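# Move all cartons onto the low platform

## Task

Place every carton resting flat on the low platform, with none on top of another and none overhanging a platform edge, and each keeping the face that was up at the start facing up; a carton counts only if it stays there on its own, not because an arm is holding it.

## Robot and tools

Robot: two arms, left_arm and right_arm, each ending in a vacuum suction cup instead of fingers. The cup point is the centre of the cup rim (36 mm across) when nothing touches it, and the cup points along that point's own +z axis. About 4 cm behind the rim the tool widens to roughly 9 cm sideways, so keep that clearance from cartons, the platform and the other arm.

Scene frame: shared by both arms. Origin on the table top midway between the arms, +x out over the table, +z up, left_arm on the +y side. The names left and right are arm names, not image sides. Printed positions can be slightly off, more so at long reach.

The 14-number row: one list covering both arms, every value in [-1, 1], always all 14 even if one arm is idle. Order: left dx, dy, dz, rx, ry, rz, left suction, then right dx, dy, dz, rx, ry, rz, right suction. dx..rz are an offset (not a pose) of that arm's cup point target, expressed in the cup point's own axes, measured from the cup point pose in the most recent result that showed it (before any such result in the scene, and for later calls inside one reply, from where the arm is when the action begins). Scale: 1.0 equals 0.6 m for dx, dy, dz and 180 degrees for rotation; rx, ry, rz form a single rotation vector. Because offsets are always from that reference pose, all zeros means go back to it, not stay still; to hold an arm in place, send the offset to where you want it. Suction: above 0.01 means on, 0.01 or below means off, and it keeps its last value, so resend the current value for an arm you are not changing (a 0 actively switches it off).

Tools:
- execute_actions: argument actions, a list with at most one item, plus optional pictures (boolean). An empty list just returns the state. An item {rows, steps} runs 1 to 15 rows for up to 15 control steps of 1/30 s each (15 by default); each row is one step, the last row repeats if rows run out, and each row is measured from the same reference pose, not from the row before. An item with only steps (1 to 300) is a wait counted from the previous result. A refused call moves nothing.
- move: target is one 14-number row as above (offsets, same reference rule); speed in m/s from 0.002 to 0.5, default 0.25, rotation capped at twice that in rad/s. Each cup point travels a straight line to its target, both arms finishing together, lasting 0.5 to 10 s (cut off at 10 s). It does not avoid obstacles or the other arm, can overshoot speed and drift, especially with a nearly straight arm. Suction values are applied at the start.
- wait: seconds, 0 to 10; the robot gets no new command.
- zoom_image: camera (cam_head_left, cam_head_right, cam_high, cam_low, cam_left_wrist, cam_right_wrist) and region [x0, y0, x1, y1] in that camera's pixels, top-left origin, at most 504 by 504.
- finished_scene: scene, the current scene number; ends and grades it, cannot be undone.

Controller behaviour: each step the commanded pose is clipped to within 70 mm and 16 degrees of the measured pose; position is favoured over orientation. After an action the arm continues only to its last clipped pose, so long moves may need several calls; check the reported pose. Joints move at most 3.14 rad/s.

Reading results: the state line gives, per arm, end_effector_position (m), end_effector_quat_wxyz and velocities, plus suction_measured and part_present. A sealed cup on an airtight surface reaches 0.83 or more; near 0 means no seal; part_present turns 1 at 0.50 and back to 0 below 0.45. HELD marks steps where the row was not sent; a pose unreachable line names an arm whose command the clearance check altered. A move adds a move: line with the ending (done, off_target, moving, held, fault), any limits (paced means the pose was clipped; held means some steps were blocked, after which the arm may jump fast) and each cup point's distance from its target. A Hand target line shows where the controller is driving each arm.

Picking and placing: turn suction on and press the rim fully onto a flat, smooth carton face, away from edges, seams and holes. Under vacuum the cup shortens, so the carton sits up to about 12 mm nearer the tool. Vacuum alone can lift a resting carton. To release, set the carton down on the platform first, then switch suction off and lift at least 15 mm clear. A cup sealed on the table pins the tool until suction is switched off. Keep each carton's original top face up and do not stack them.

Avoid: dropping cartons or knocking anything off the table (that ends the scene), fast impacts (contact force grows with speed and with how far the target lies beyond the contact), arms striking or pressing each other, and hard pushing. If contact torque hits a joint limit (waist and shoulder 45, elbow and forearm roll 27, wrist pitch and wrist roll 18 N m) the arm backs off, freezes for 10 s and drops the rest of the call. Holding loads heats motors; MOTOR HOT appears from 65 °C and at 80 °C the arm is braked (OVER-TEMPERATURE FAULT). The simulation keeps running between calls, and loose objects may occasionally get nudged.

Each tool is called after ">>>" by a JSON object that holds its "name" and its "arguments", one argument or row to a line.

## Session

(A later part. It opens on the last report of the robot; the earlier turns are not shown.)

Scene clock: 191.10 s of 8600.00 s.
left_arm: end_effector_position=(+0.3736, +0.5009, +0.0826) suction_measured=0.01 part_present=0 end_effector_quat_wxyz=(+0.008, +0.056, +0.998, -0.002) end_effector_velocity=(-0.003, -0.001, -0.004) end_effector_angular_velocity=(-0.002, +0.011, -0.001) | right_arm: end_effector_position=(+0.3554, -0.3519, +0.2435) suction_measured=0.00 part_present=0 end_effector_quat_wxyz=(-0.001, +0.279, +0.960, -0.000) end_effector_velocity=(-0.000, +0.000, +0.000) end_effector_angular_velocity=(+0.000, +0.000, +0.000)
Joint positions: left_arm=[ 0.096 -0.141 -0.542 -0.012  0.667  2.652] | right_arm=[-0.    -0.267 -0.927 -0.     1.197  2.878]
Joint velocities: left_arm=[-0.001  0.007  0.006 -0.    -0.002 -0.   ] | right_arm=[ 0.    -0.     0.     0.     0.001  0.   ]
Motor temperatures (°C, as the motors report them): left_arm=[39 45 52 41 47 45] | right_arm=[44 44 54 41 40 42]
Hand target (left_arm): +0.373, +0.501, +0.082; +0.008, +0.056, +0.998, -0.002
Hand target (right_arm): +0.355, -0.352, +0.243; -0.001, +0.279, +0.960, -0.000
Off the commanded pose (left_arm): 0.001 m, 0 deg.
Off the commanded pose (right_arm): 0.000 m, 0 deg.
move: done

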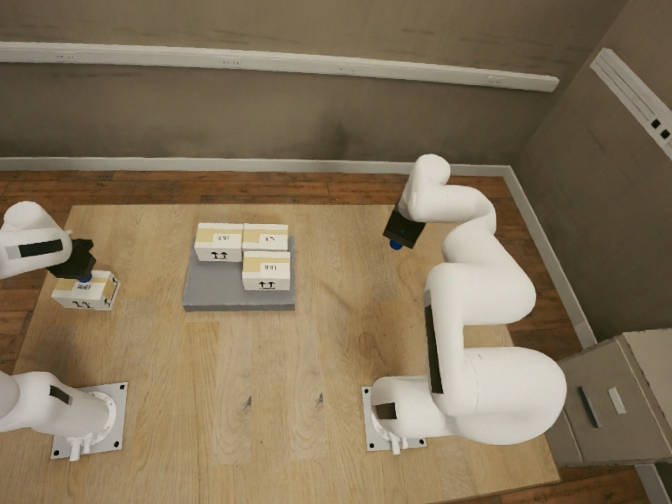

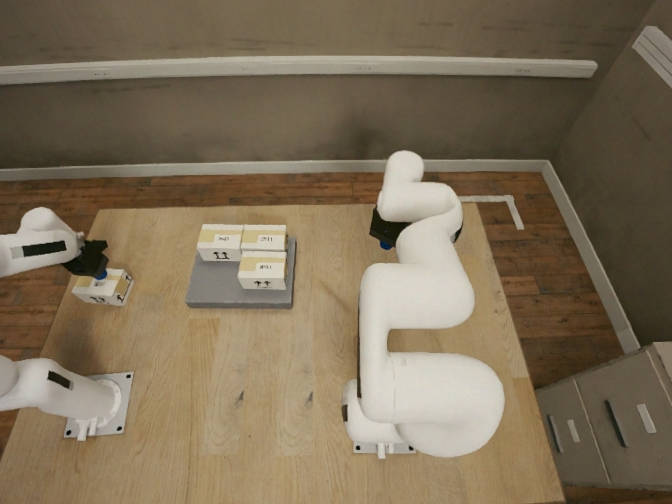

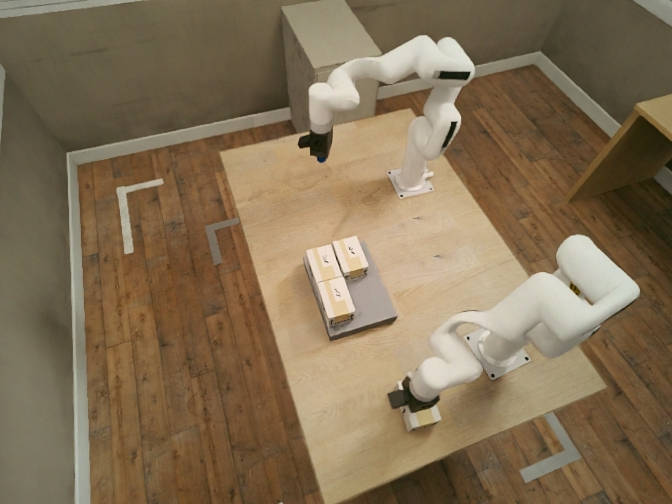

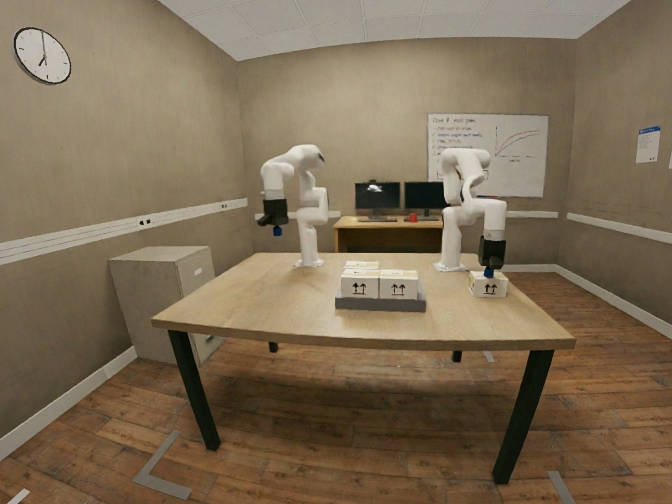

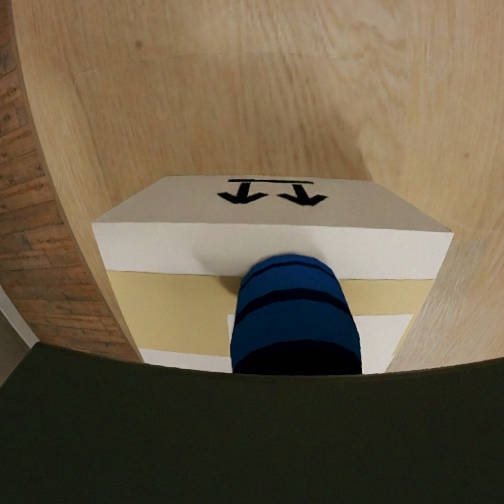

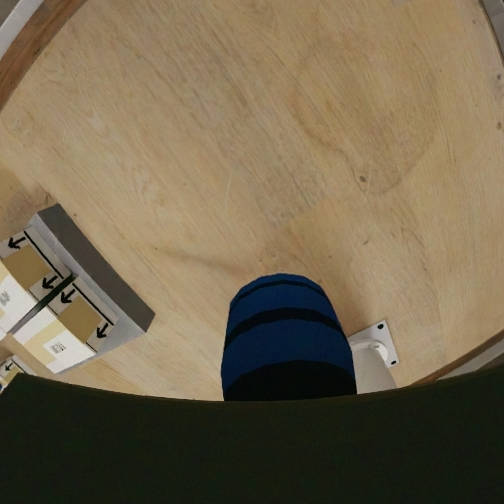

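>>> {"name": "move", "arguments": {
  "target": [0.007,0.013,0.027,0,0,0,1,0,0,0,0,0,0,0],
  "speed": 0.025
}}

>>> {"name": "move", "arguments": {
  "target": [0,0,-0.225,0,0,-0.02,1,0,0,0,0,0,0,0],
  "speed": 0.2
}}

>>> {"name": "move", "arguments": {
  "target": [-0.09,-0.625,0,0,0,0,1,0,0,0,0,0,0,0],
  "speed": 0.2
}}

>>> {"name": "move", "arguments": {
  "target": [0,0,0.11,0,0,0,1,0,0,0,0,0,0,0],
  "speed": 0.06
}}

Scene clock: 198.77 s of 8600.00 s.
left_arm: end_effector_position=(+0.3706, +0.5090, +0.0665) suction_measured=1.00 part_present=1 end_effector_quat_wxyz=(+0.009, +0.056, +0.998, -0.002) end_effector_velocity=(+0.000, +0.000, -0.000) end_effector_angular_velocity=(+0.000, -0.002, -0.000) | right_arm: end_effector_position=(+0.3554, -0.3519, +0.2435) suction_measured=0.00 part_present=0 end_effector_quat_wxyz=(-0.001, +0.279, +0.960, -0.000) end_effector_velocity=(+0.000, -0.000, +0.000) end_effector_angular_velocity=(-0.000, -0.001, -0.001)
Joint positions: left_arm=[ 0.119 -0.102 -0.524 -0.013  0.61   2.677] | right_arm=[-0.    -0.267 -0.927 -0.     1.197  2.878]
Joint velocities: left_arm=[ 0.     0.001  0.    -0.    -0.003  0.001] | right_arm=[-0.    -0.    -0.     0.    -0.001  0.001]
Motor temperatures (°C, as the motors report them): left_arm=[39 44 51 41 47 45] | right_arm=[44 44 54 41 40 42]
Hand target (left_arm): +0.371, +0.509, +0.066; +0.008, +0.056, +0.998, -0.002
Hand target (right_arm): +0.355, -0.352, +0.243; -0.001, +0.279, +0.960, -0.000
Off the commanded pose (left_arm): 0.000 m, 0 deg.
Off the commanded pose (right_arm): 0.000 m, 0 deg.
After step 90, 3.70 s passed at rest.
move: done

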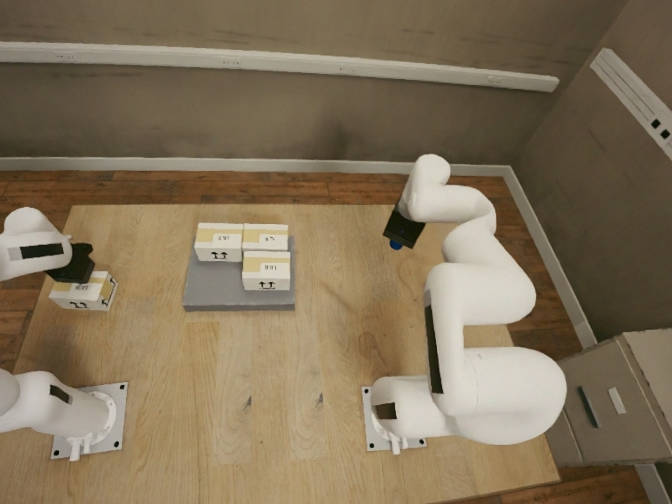

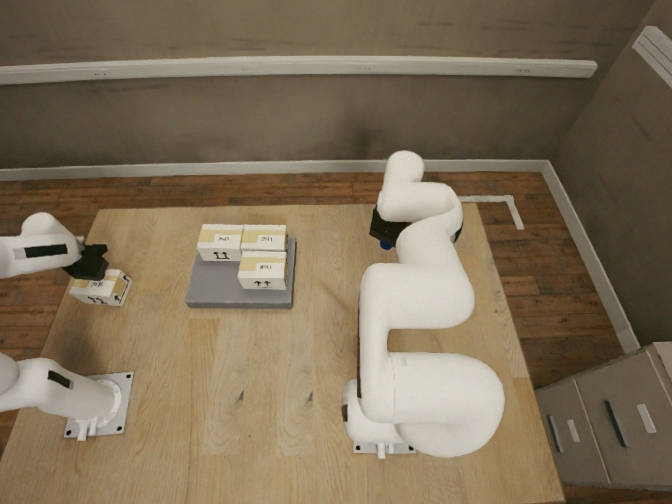

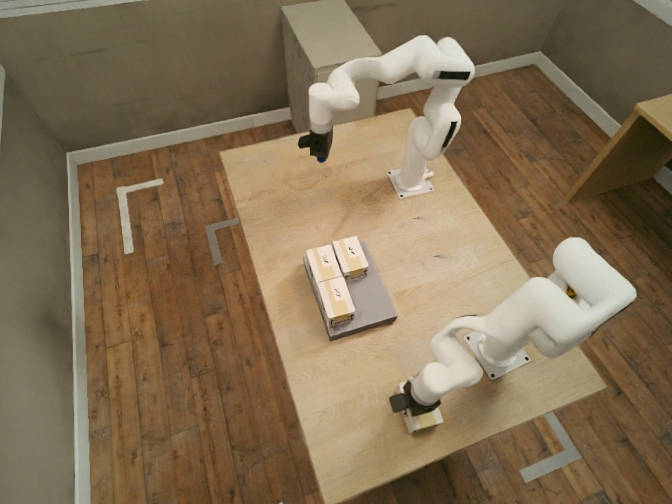

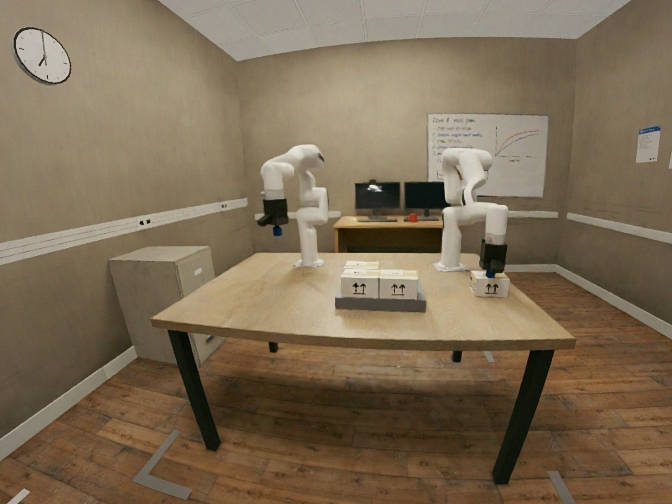

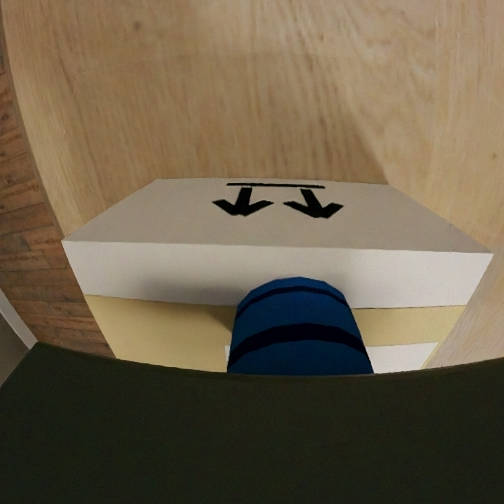

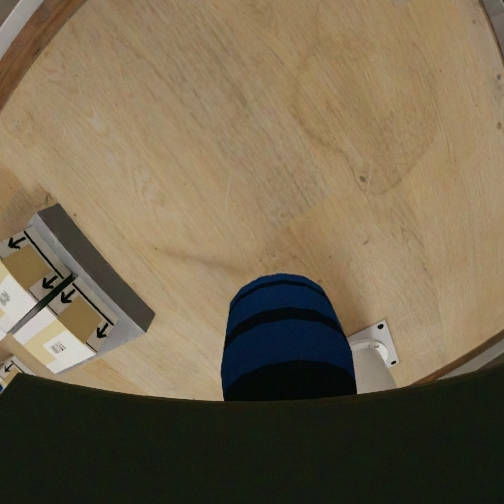

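Scene clock: 199.90 s of 8600.00 s.
left_arm: end_effector_position=(+0.3682, +0.5101, +0.2010) suction_measured=1.00 part_present=1 end_effector_quat_wxyz=(+0.008, +0.024, +1.000, -0.002) end_effector_velocity=(+0.003, +0.001, +0.006) end_effector_angular_velocity=(+0.002, -0.012, +0.001) | right_arm: end_effector_position=(+0.3554, -0.3519, +0.2435) suction_measured=0.00 part_present=0 end_effector_quat_wxyz=(-0.001, +0.279, +0.960, -0.000) end_effector_velocity=(-0.000, -0.000, +0.000) end_effector_angular_velocity=(-0.000, -0.000, +0.000)
Joint positions: left_arm=[ 0.124 -0.368 -0.71  -0.007  1.064  2.611] | right_arm=[-0.    -0.267 -0.927 -0.     1.197  2.878]
Joint velocities: left_arm=[ 0.001 -0.004 -0.01  -0.     0.001 -0.   ] | right_arm=[-0.    -0.    -0.    -0.     0.    -0.001]
Motor temperatures (°C, as the motors report them): left_arm=[39 44 52 41 47 45] | right_arm=[44 44 54 41 40 42]
Hand target (left_arm): +0.369, +0.510, +0.202; +0.008, +0.024, +1.000, -0.001
Hand target (right_arm): +0.355, -0.352, +0.243; -0.001, +0.279, +0.960, -0.000
Off the commanded pose (left_arm): 0.001 m, 0 deg.
Off the commanded pose (right_arm): 0.000 m, 0 deg.
move: done

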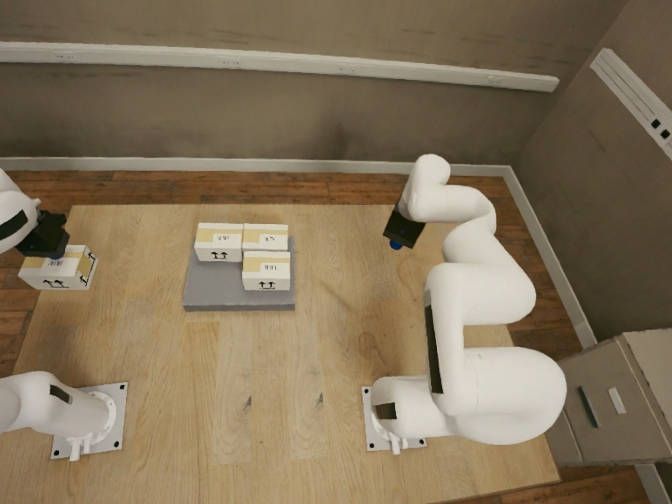

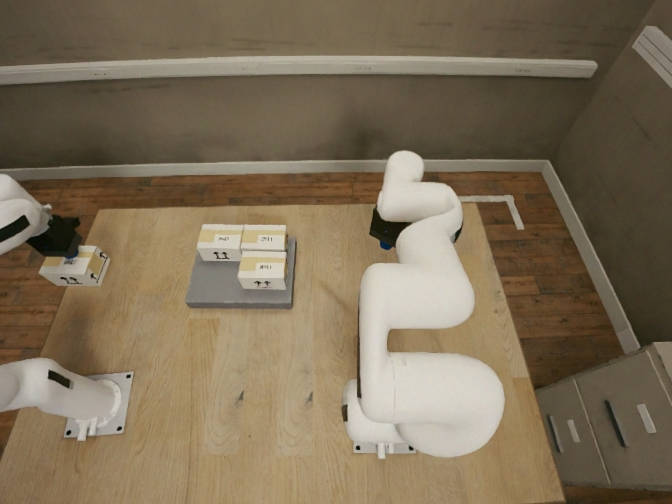

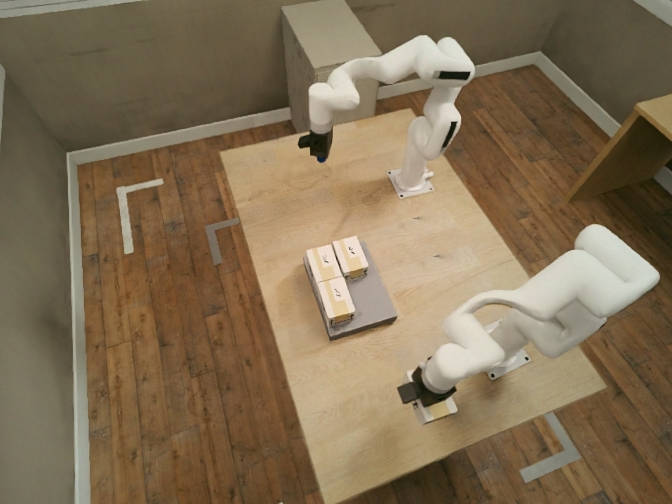

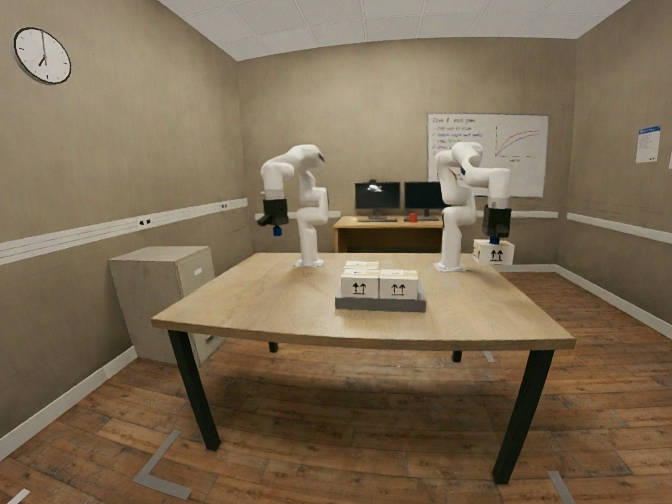

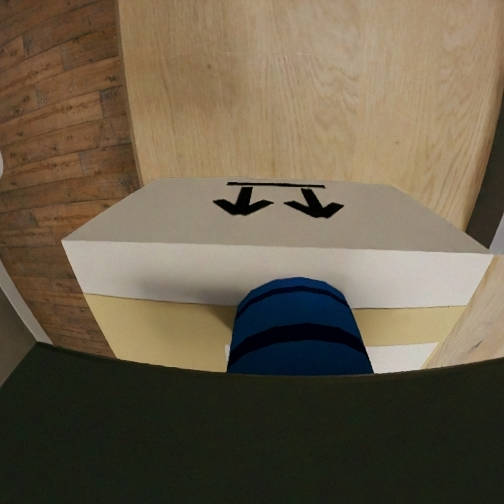

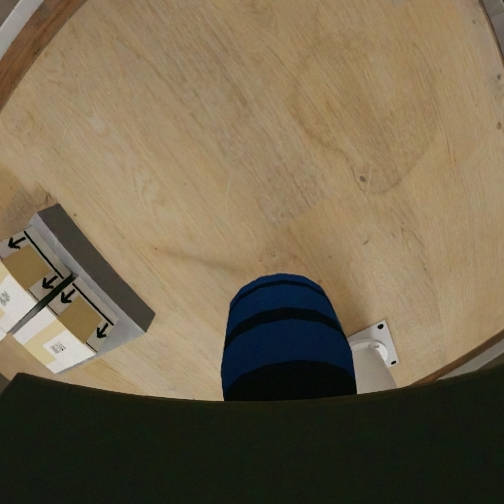

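Scene clock: 202.23 s of 8600.00 s.
left_arm: end_effector_position=(+0.4042, +0.1316, +0.2047) suction_measured=1.00 part_present=1 end_effector_quat_wxyz=(+0.008, +0.023, +1.000, -0.005) end_effector_velocity=(-0.001, -0.002, +0.000) end_effector_angular_velocity=(+0.001, +0.001, -0.003) | right_arm: end_effector_position=(+0.3554, -0.3519, +0.2435) suction_measured=0.00 part_present=0 end_effector_quat_wxyz=(-0.001, +0.279, +0.960, -0.000) end_effector_velocity=(+0.000, +0.000, +0.000) end_effector_angular_velocity=(-0.000, -0.001, +0.001)
Joint positions: left_arm=[-0.74   0.084 -1.189  0.002  1.085  1.742] | right_arm=[-0.    -0.267 -0.927 -0.     1.197  2.878]
Joint velocities: left_arm=[-0.004  0.004 -0.006  0.     0.003 -0.002] | right_arm=[ 0.    -0.001  0.    -0.    -0.001 -0.001]
Motor temperatures (°C, as the motors report them): left_arm=[39 44 52 41 47 45] | right_arm=[44 44 55 41 40 42]
Hand target (left_arm): +0.404, +0.131, +0.205; +0.008, +0.024, +1.000, -0.005
Hand target (right_arm): +0.355, -0.352, +0.243; -0.001, +0.279, +0.960, -0.000
Off the commanded pose (left_arm): 0.002 m, 0 deg.
Off the commanded pose (right_arm): 0.000 m, 0 deg.
move: done

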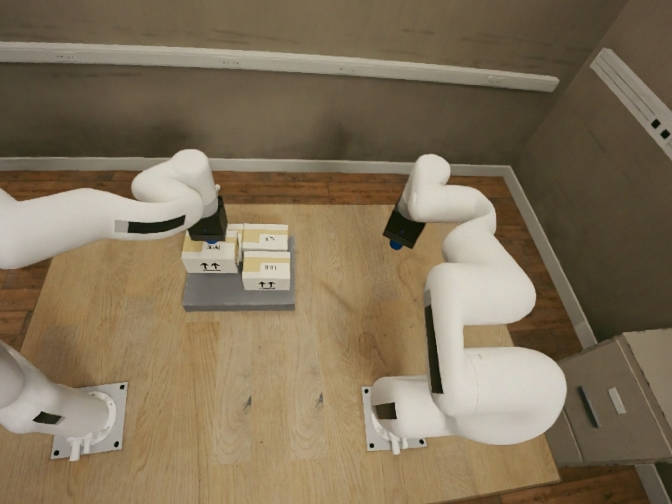

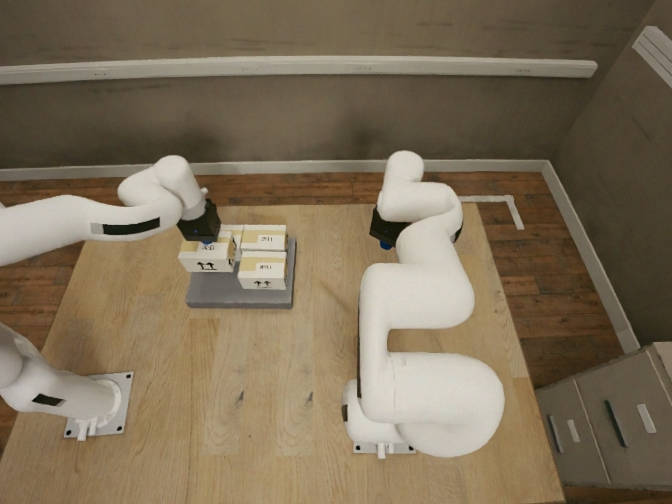

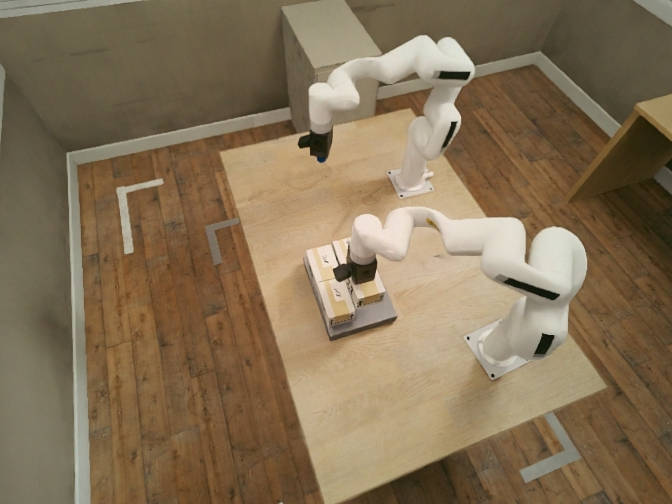

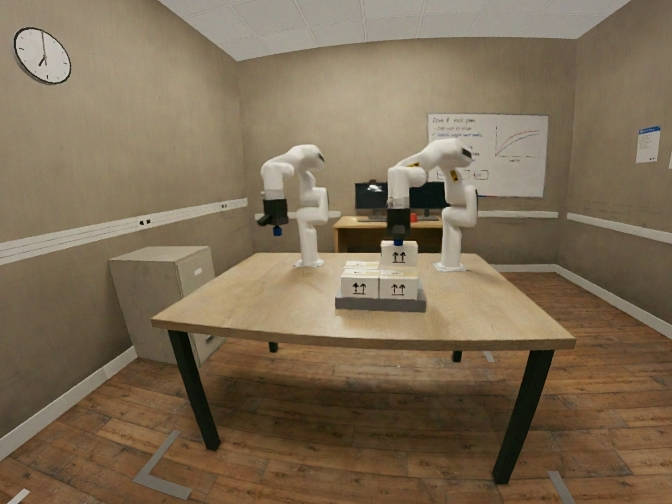

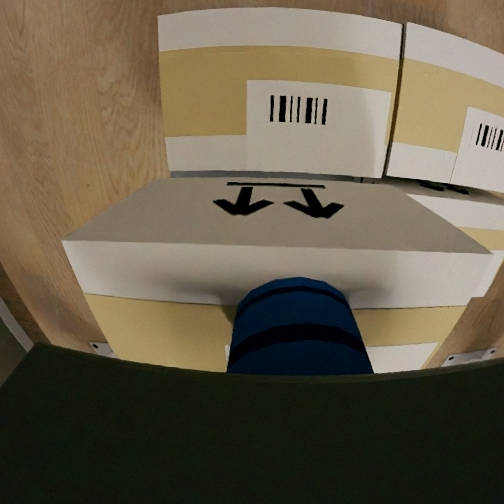

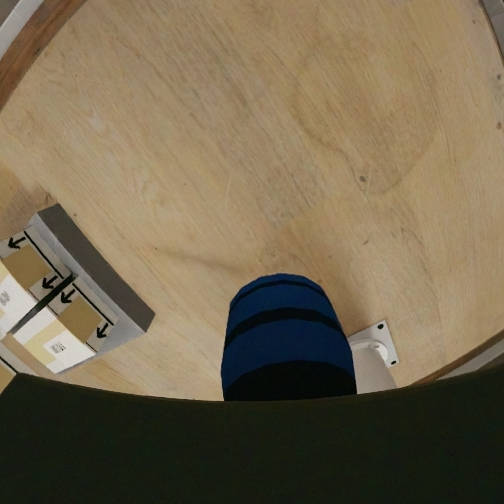

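Scene clock: 203.63 s of 8600.00 s.
left_arm: end_effector_position=(+0.4051, +0.1306, +0.1391) suction_measured=1.00 part_present=1 end_effector_quat_wxyz=(+0.008, +0.024, +1.000, -0.006) end_effector_velocity=(+0.001, -0.002, +0.002) end_effector_angular_velocity=(-0.004, -0.005, -0.001) | right_arm: end_effector_position=(+0.3554, -0.3519, +0.2435) suction_measured=0.00 part_present=0 end_effector_quat_wxyz=(-0.001, +0.279, +0.960, -0.000) end_effector_velocity=(-0.000, +0.000, -0.000) end_effector_angular_velocity=(-0.000, +0.001, +0.001)
Joint positions: left_arm=[-0.74   0.162 -1.089  0.001  0.907  1.742] | right_arm=[-0.    -0.267 -0.927 -0.     1.197  2.878]
Joint velocities: left_arm=[-0.001 -0.002 -0.002 -0.    -0.002  0.001] | right_arm=[ 0.  0. -0. -0.  0. -0.]
Motor temperatures (°C, as the motors report them): left_arm=[39 44 52 41 47 45] | right_arm=[44 44 55 41 40 42]
Hand target (left_arm): +0.405, +0.131, +0.139; +0.008, +0.024, +1.000, -0.005
Hand target (right_arm): +0.355, -0.352, +0.243; -0.001, +0.279, +0.960, -0.000
Off the commanded pose (left_arm): 0.000 m, 0 deg.
Off the commanded pose (right_arm): 0.000 m, 0 deg.
move: done

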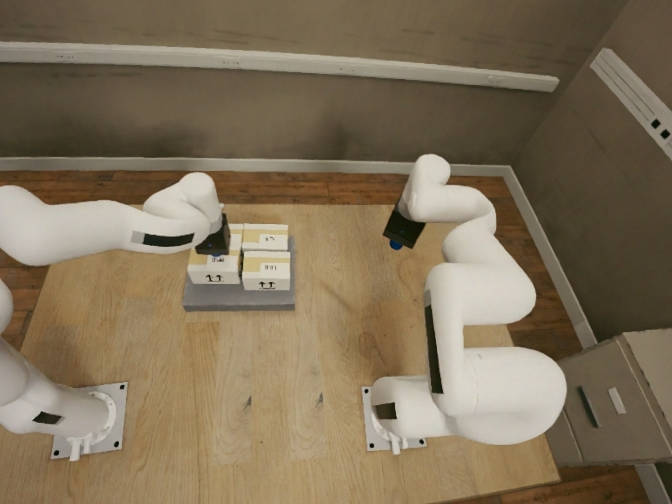

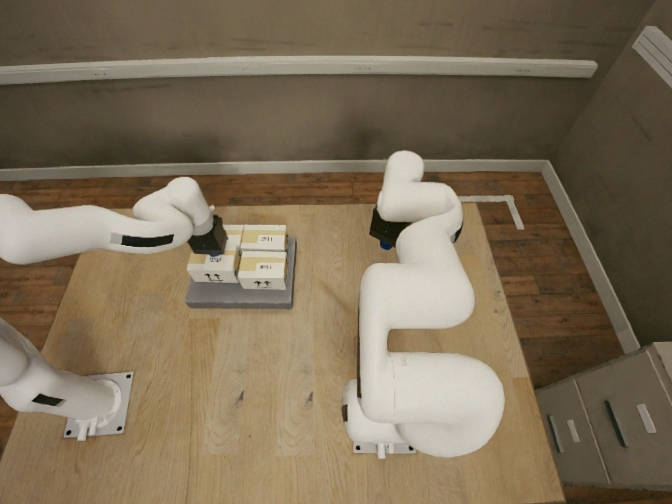

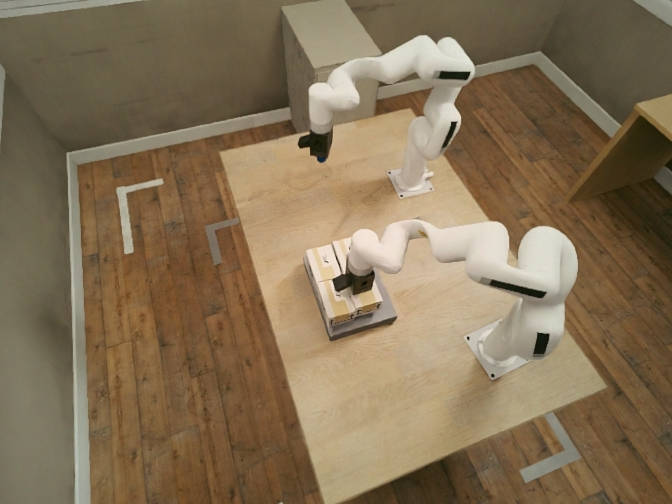

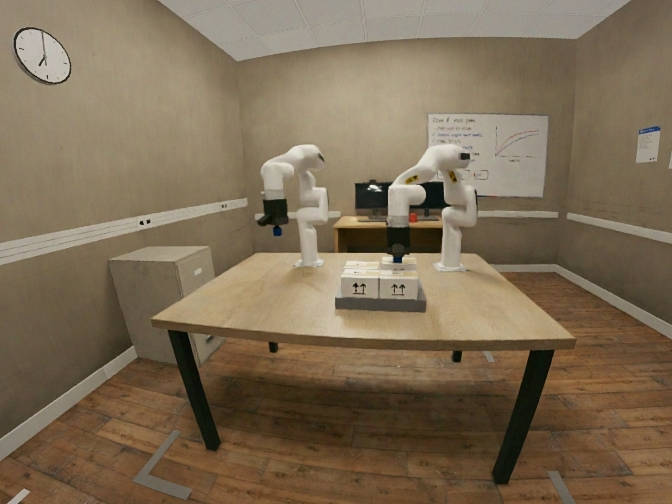

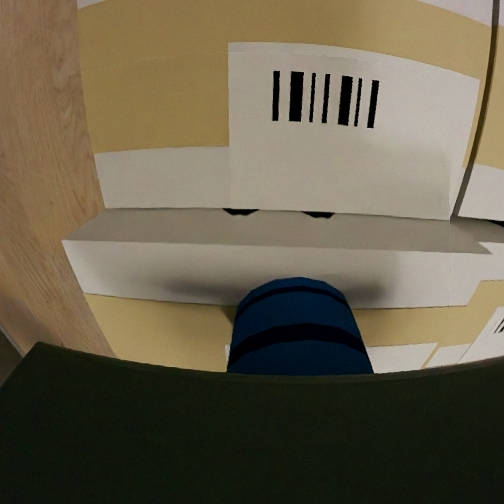

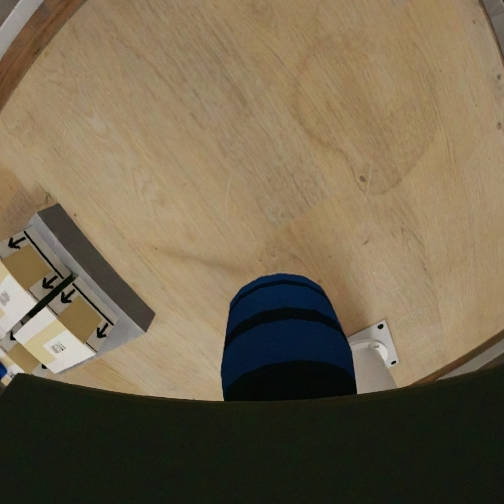

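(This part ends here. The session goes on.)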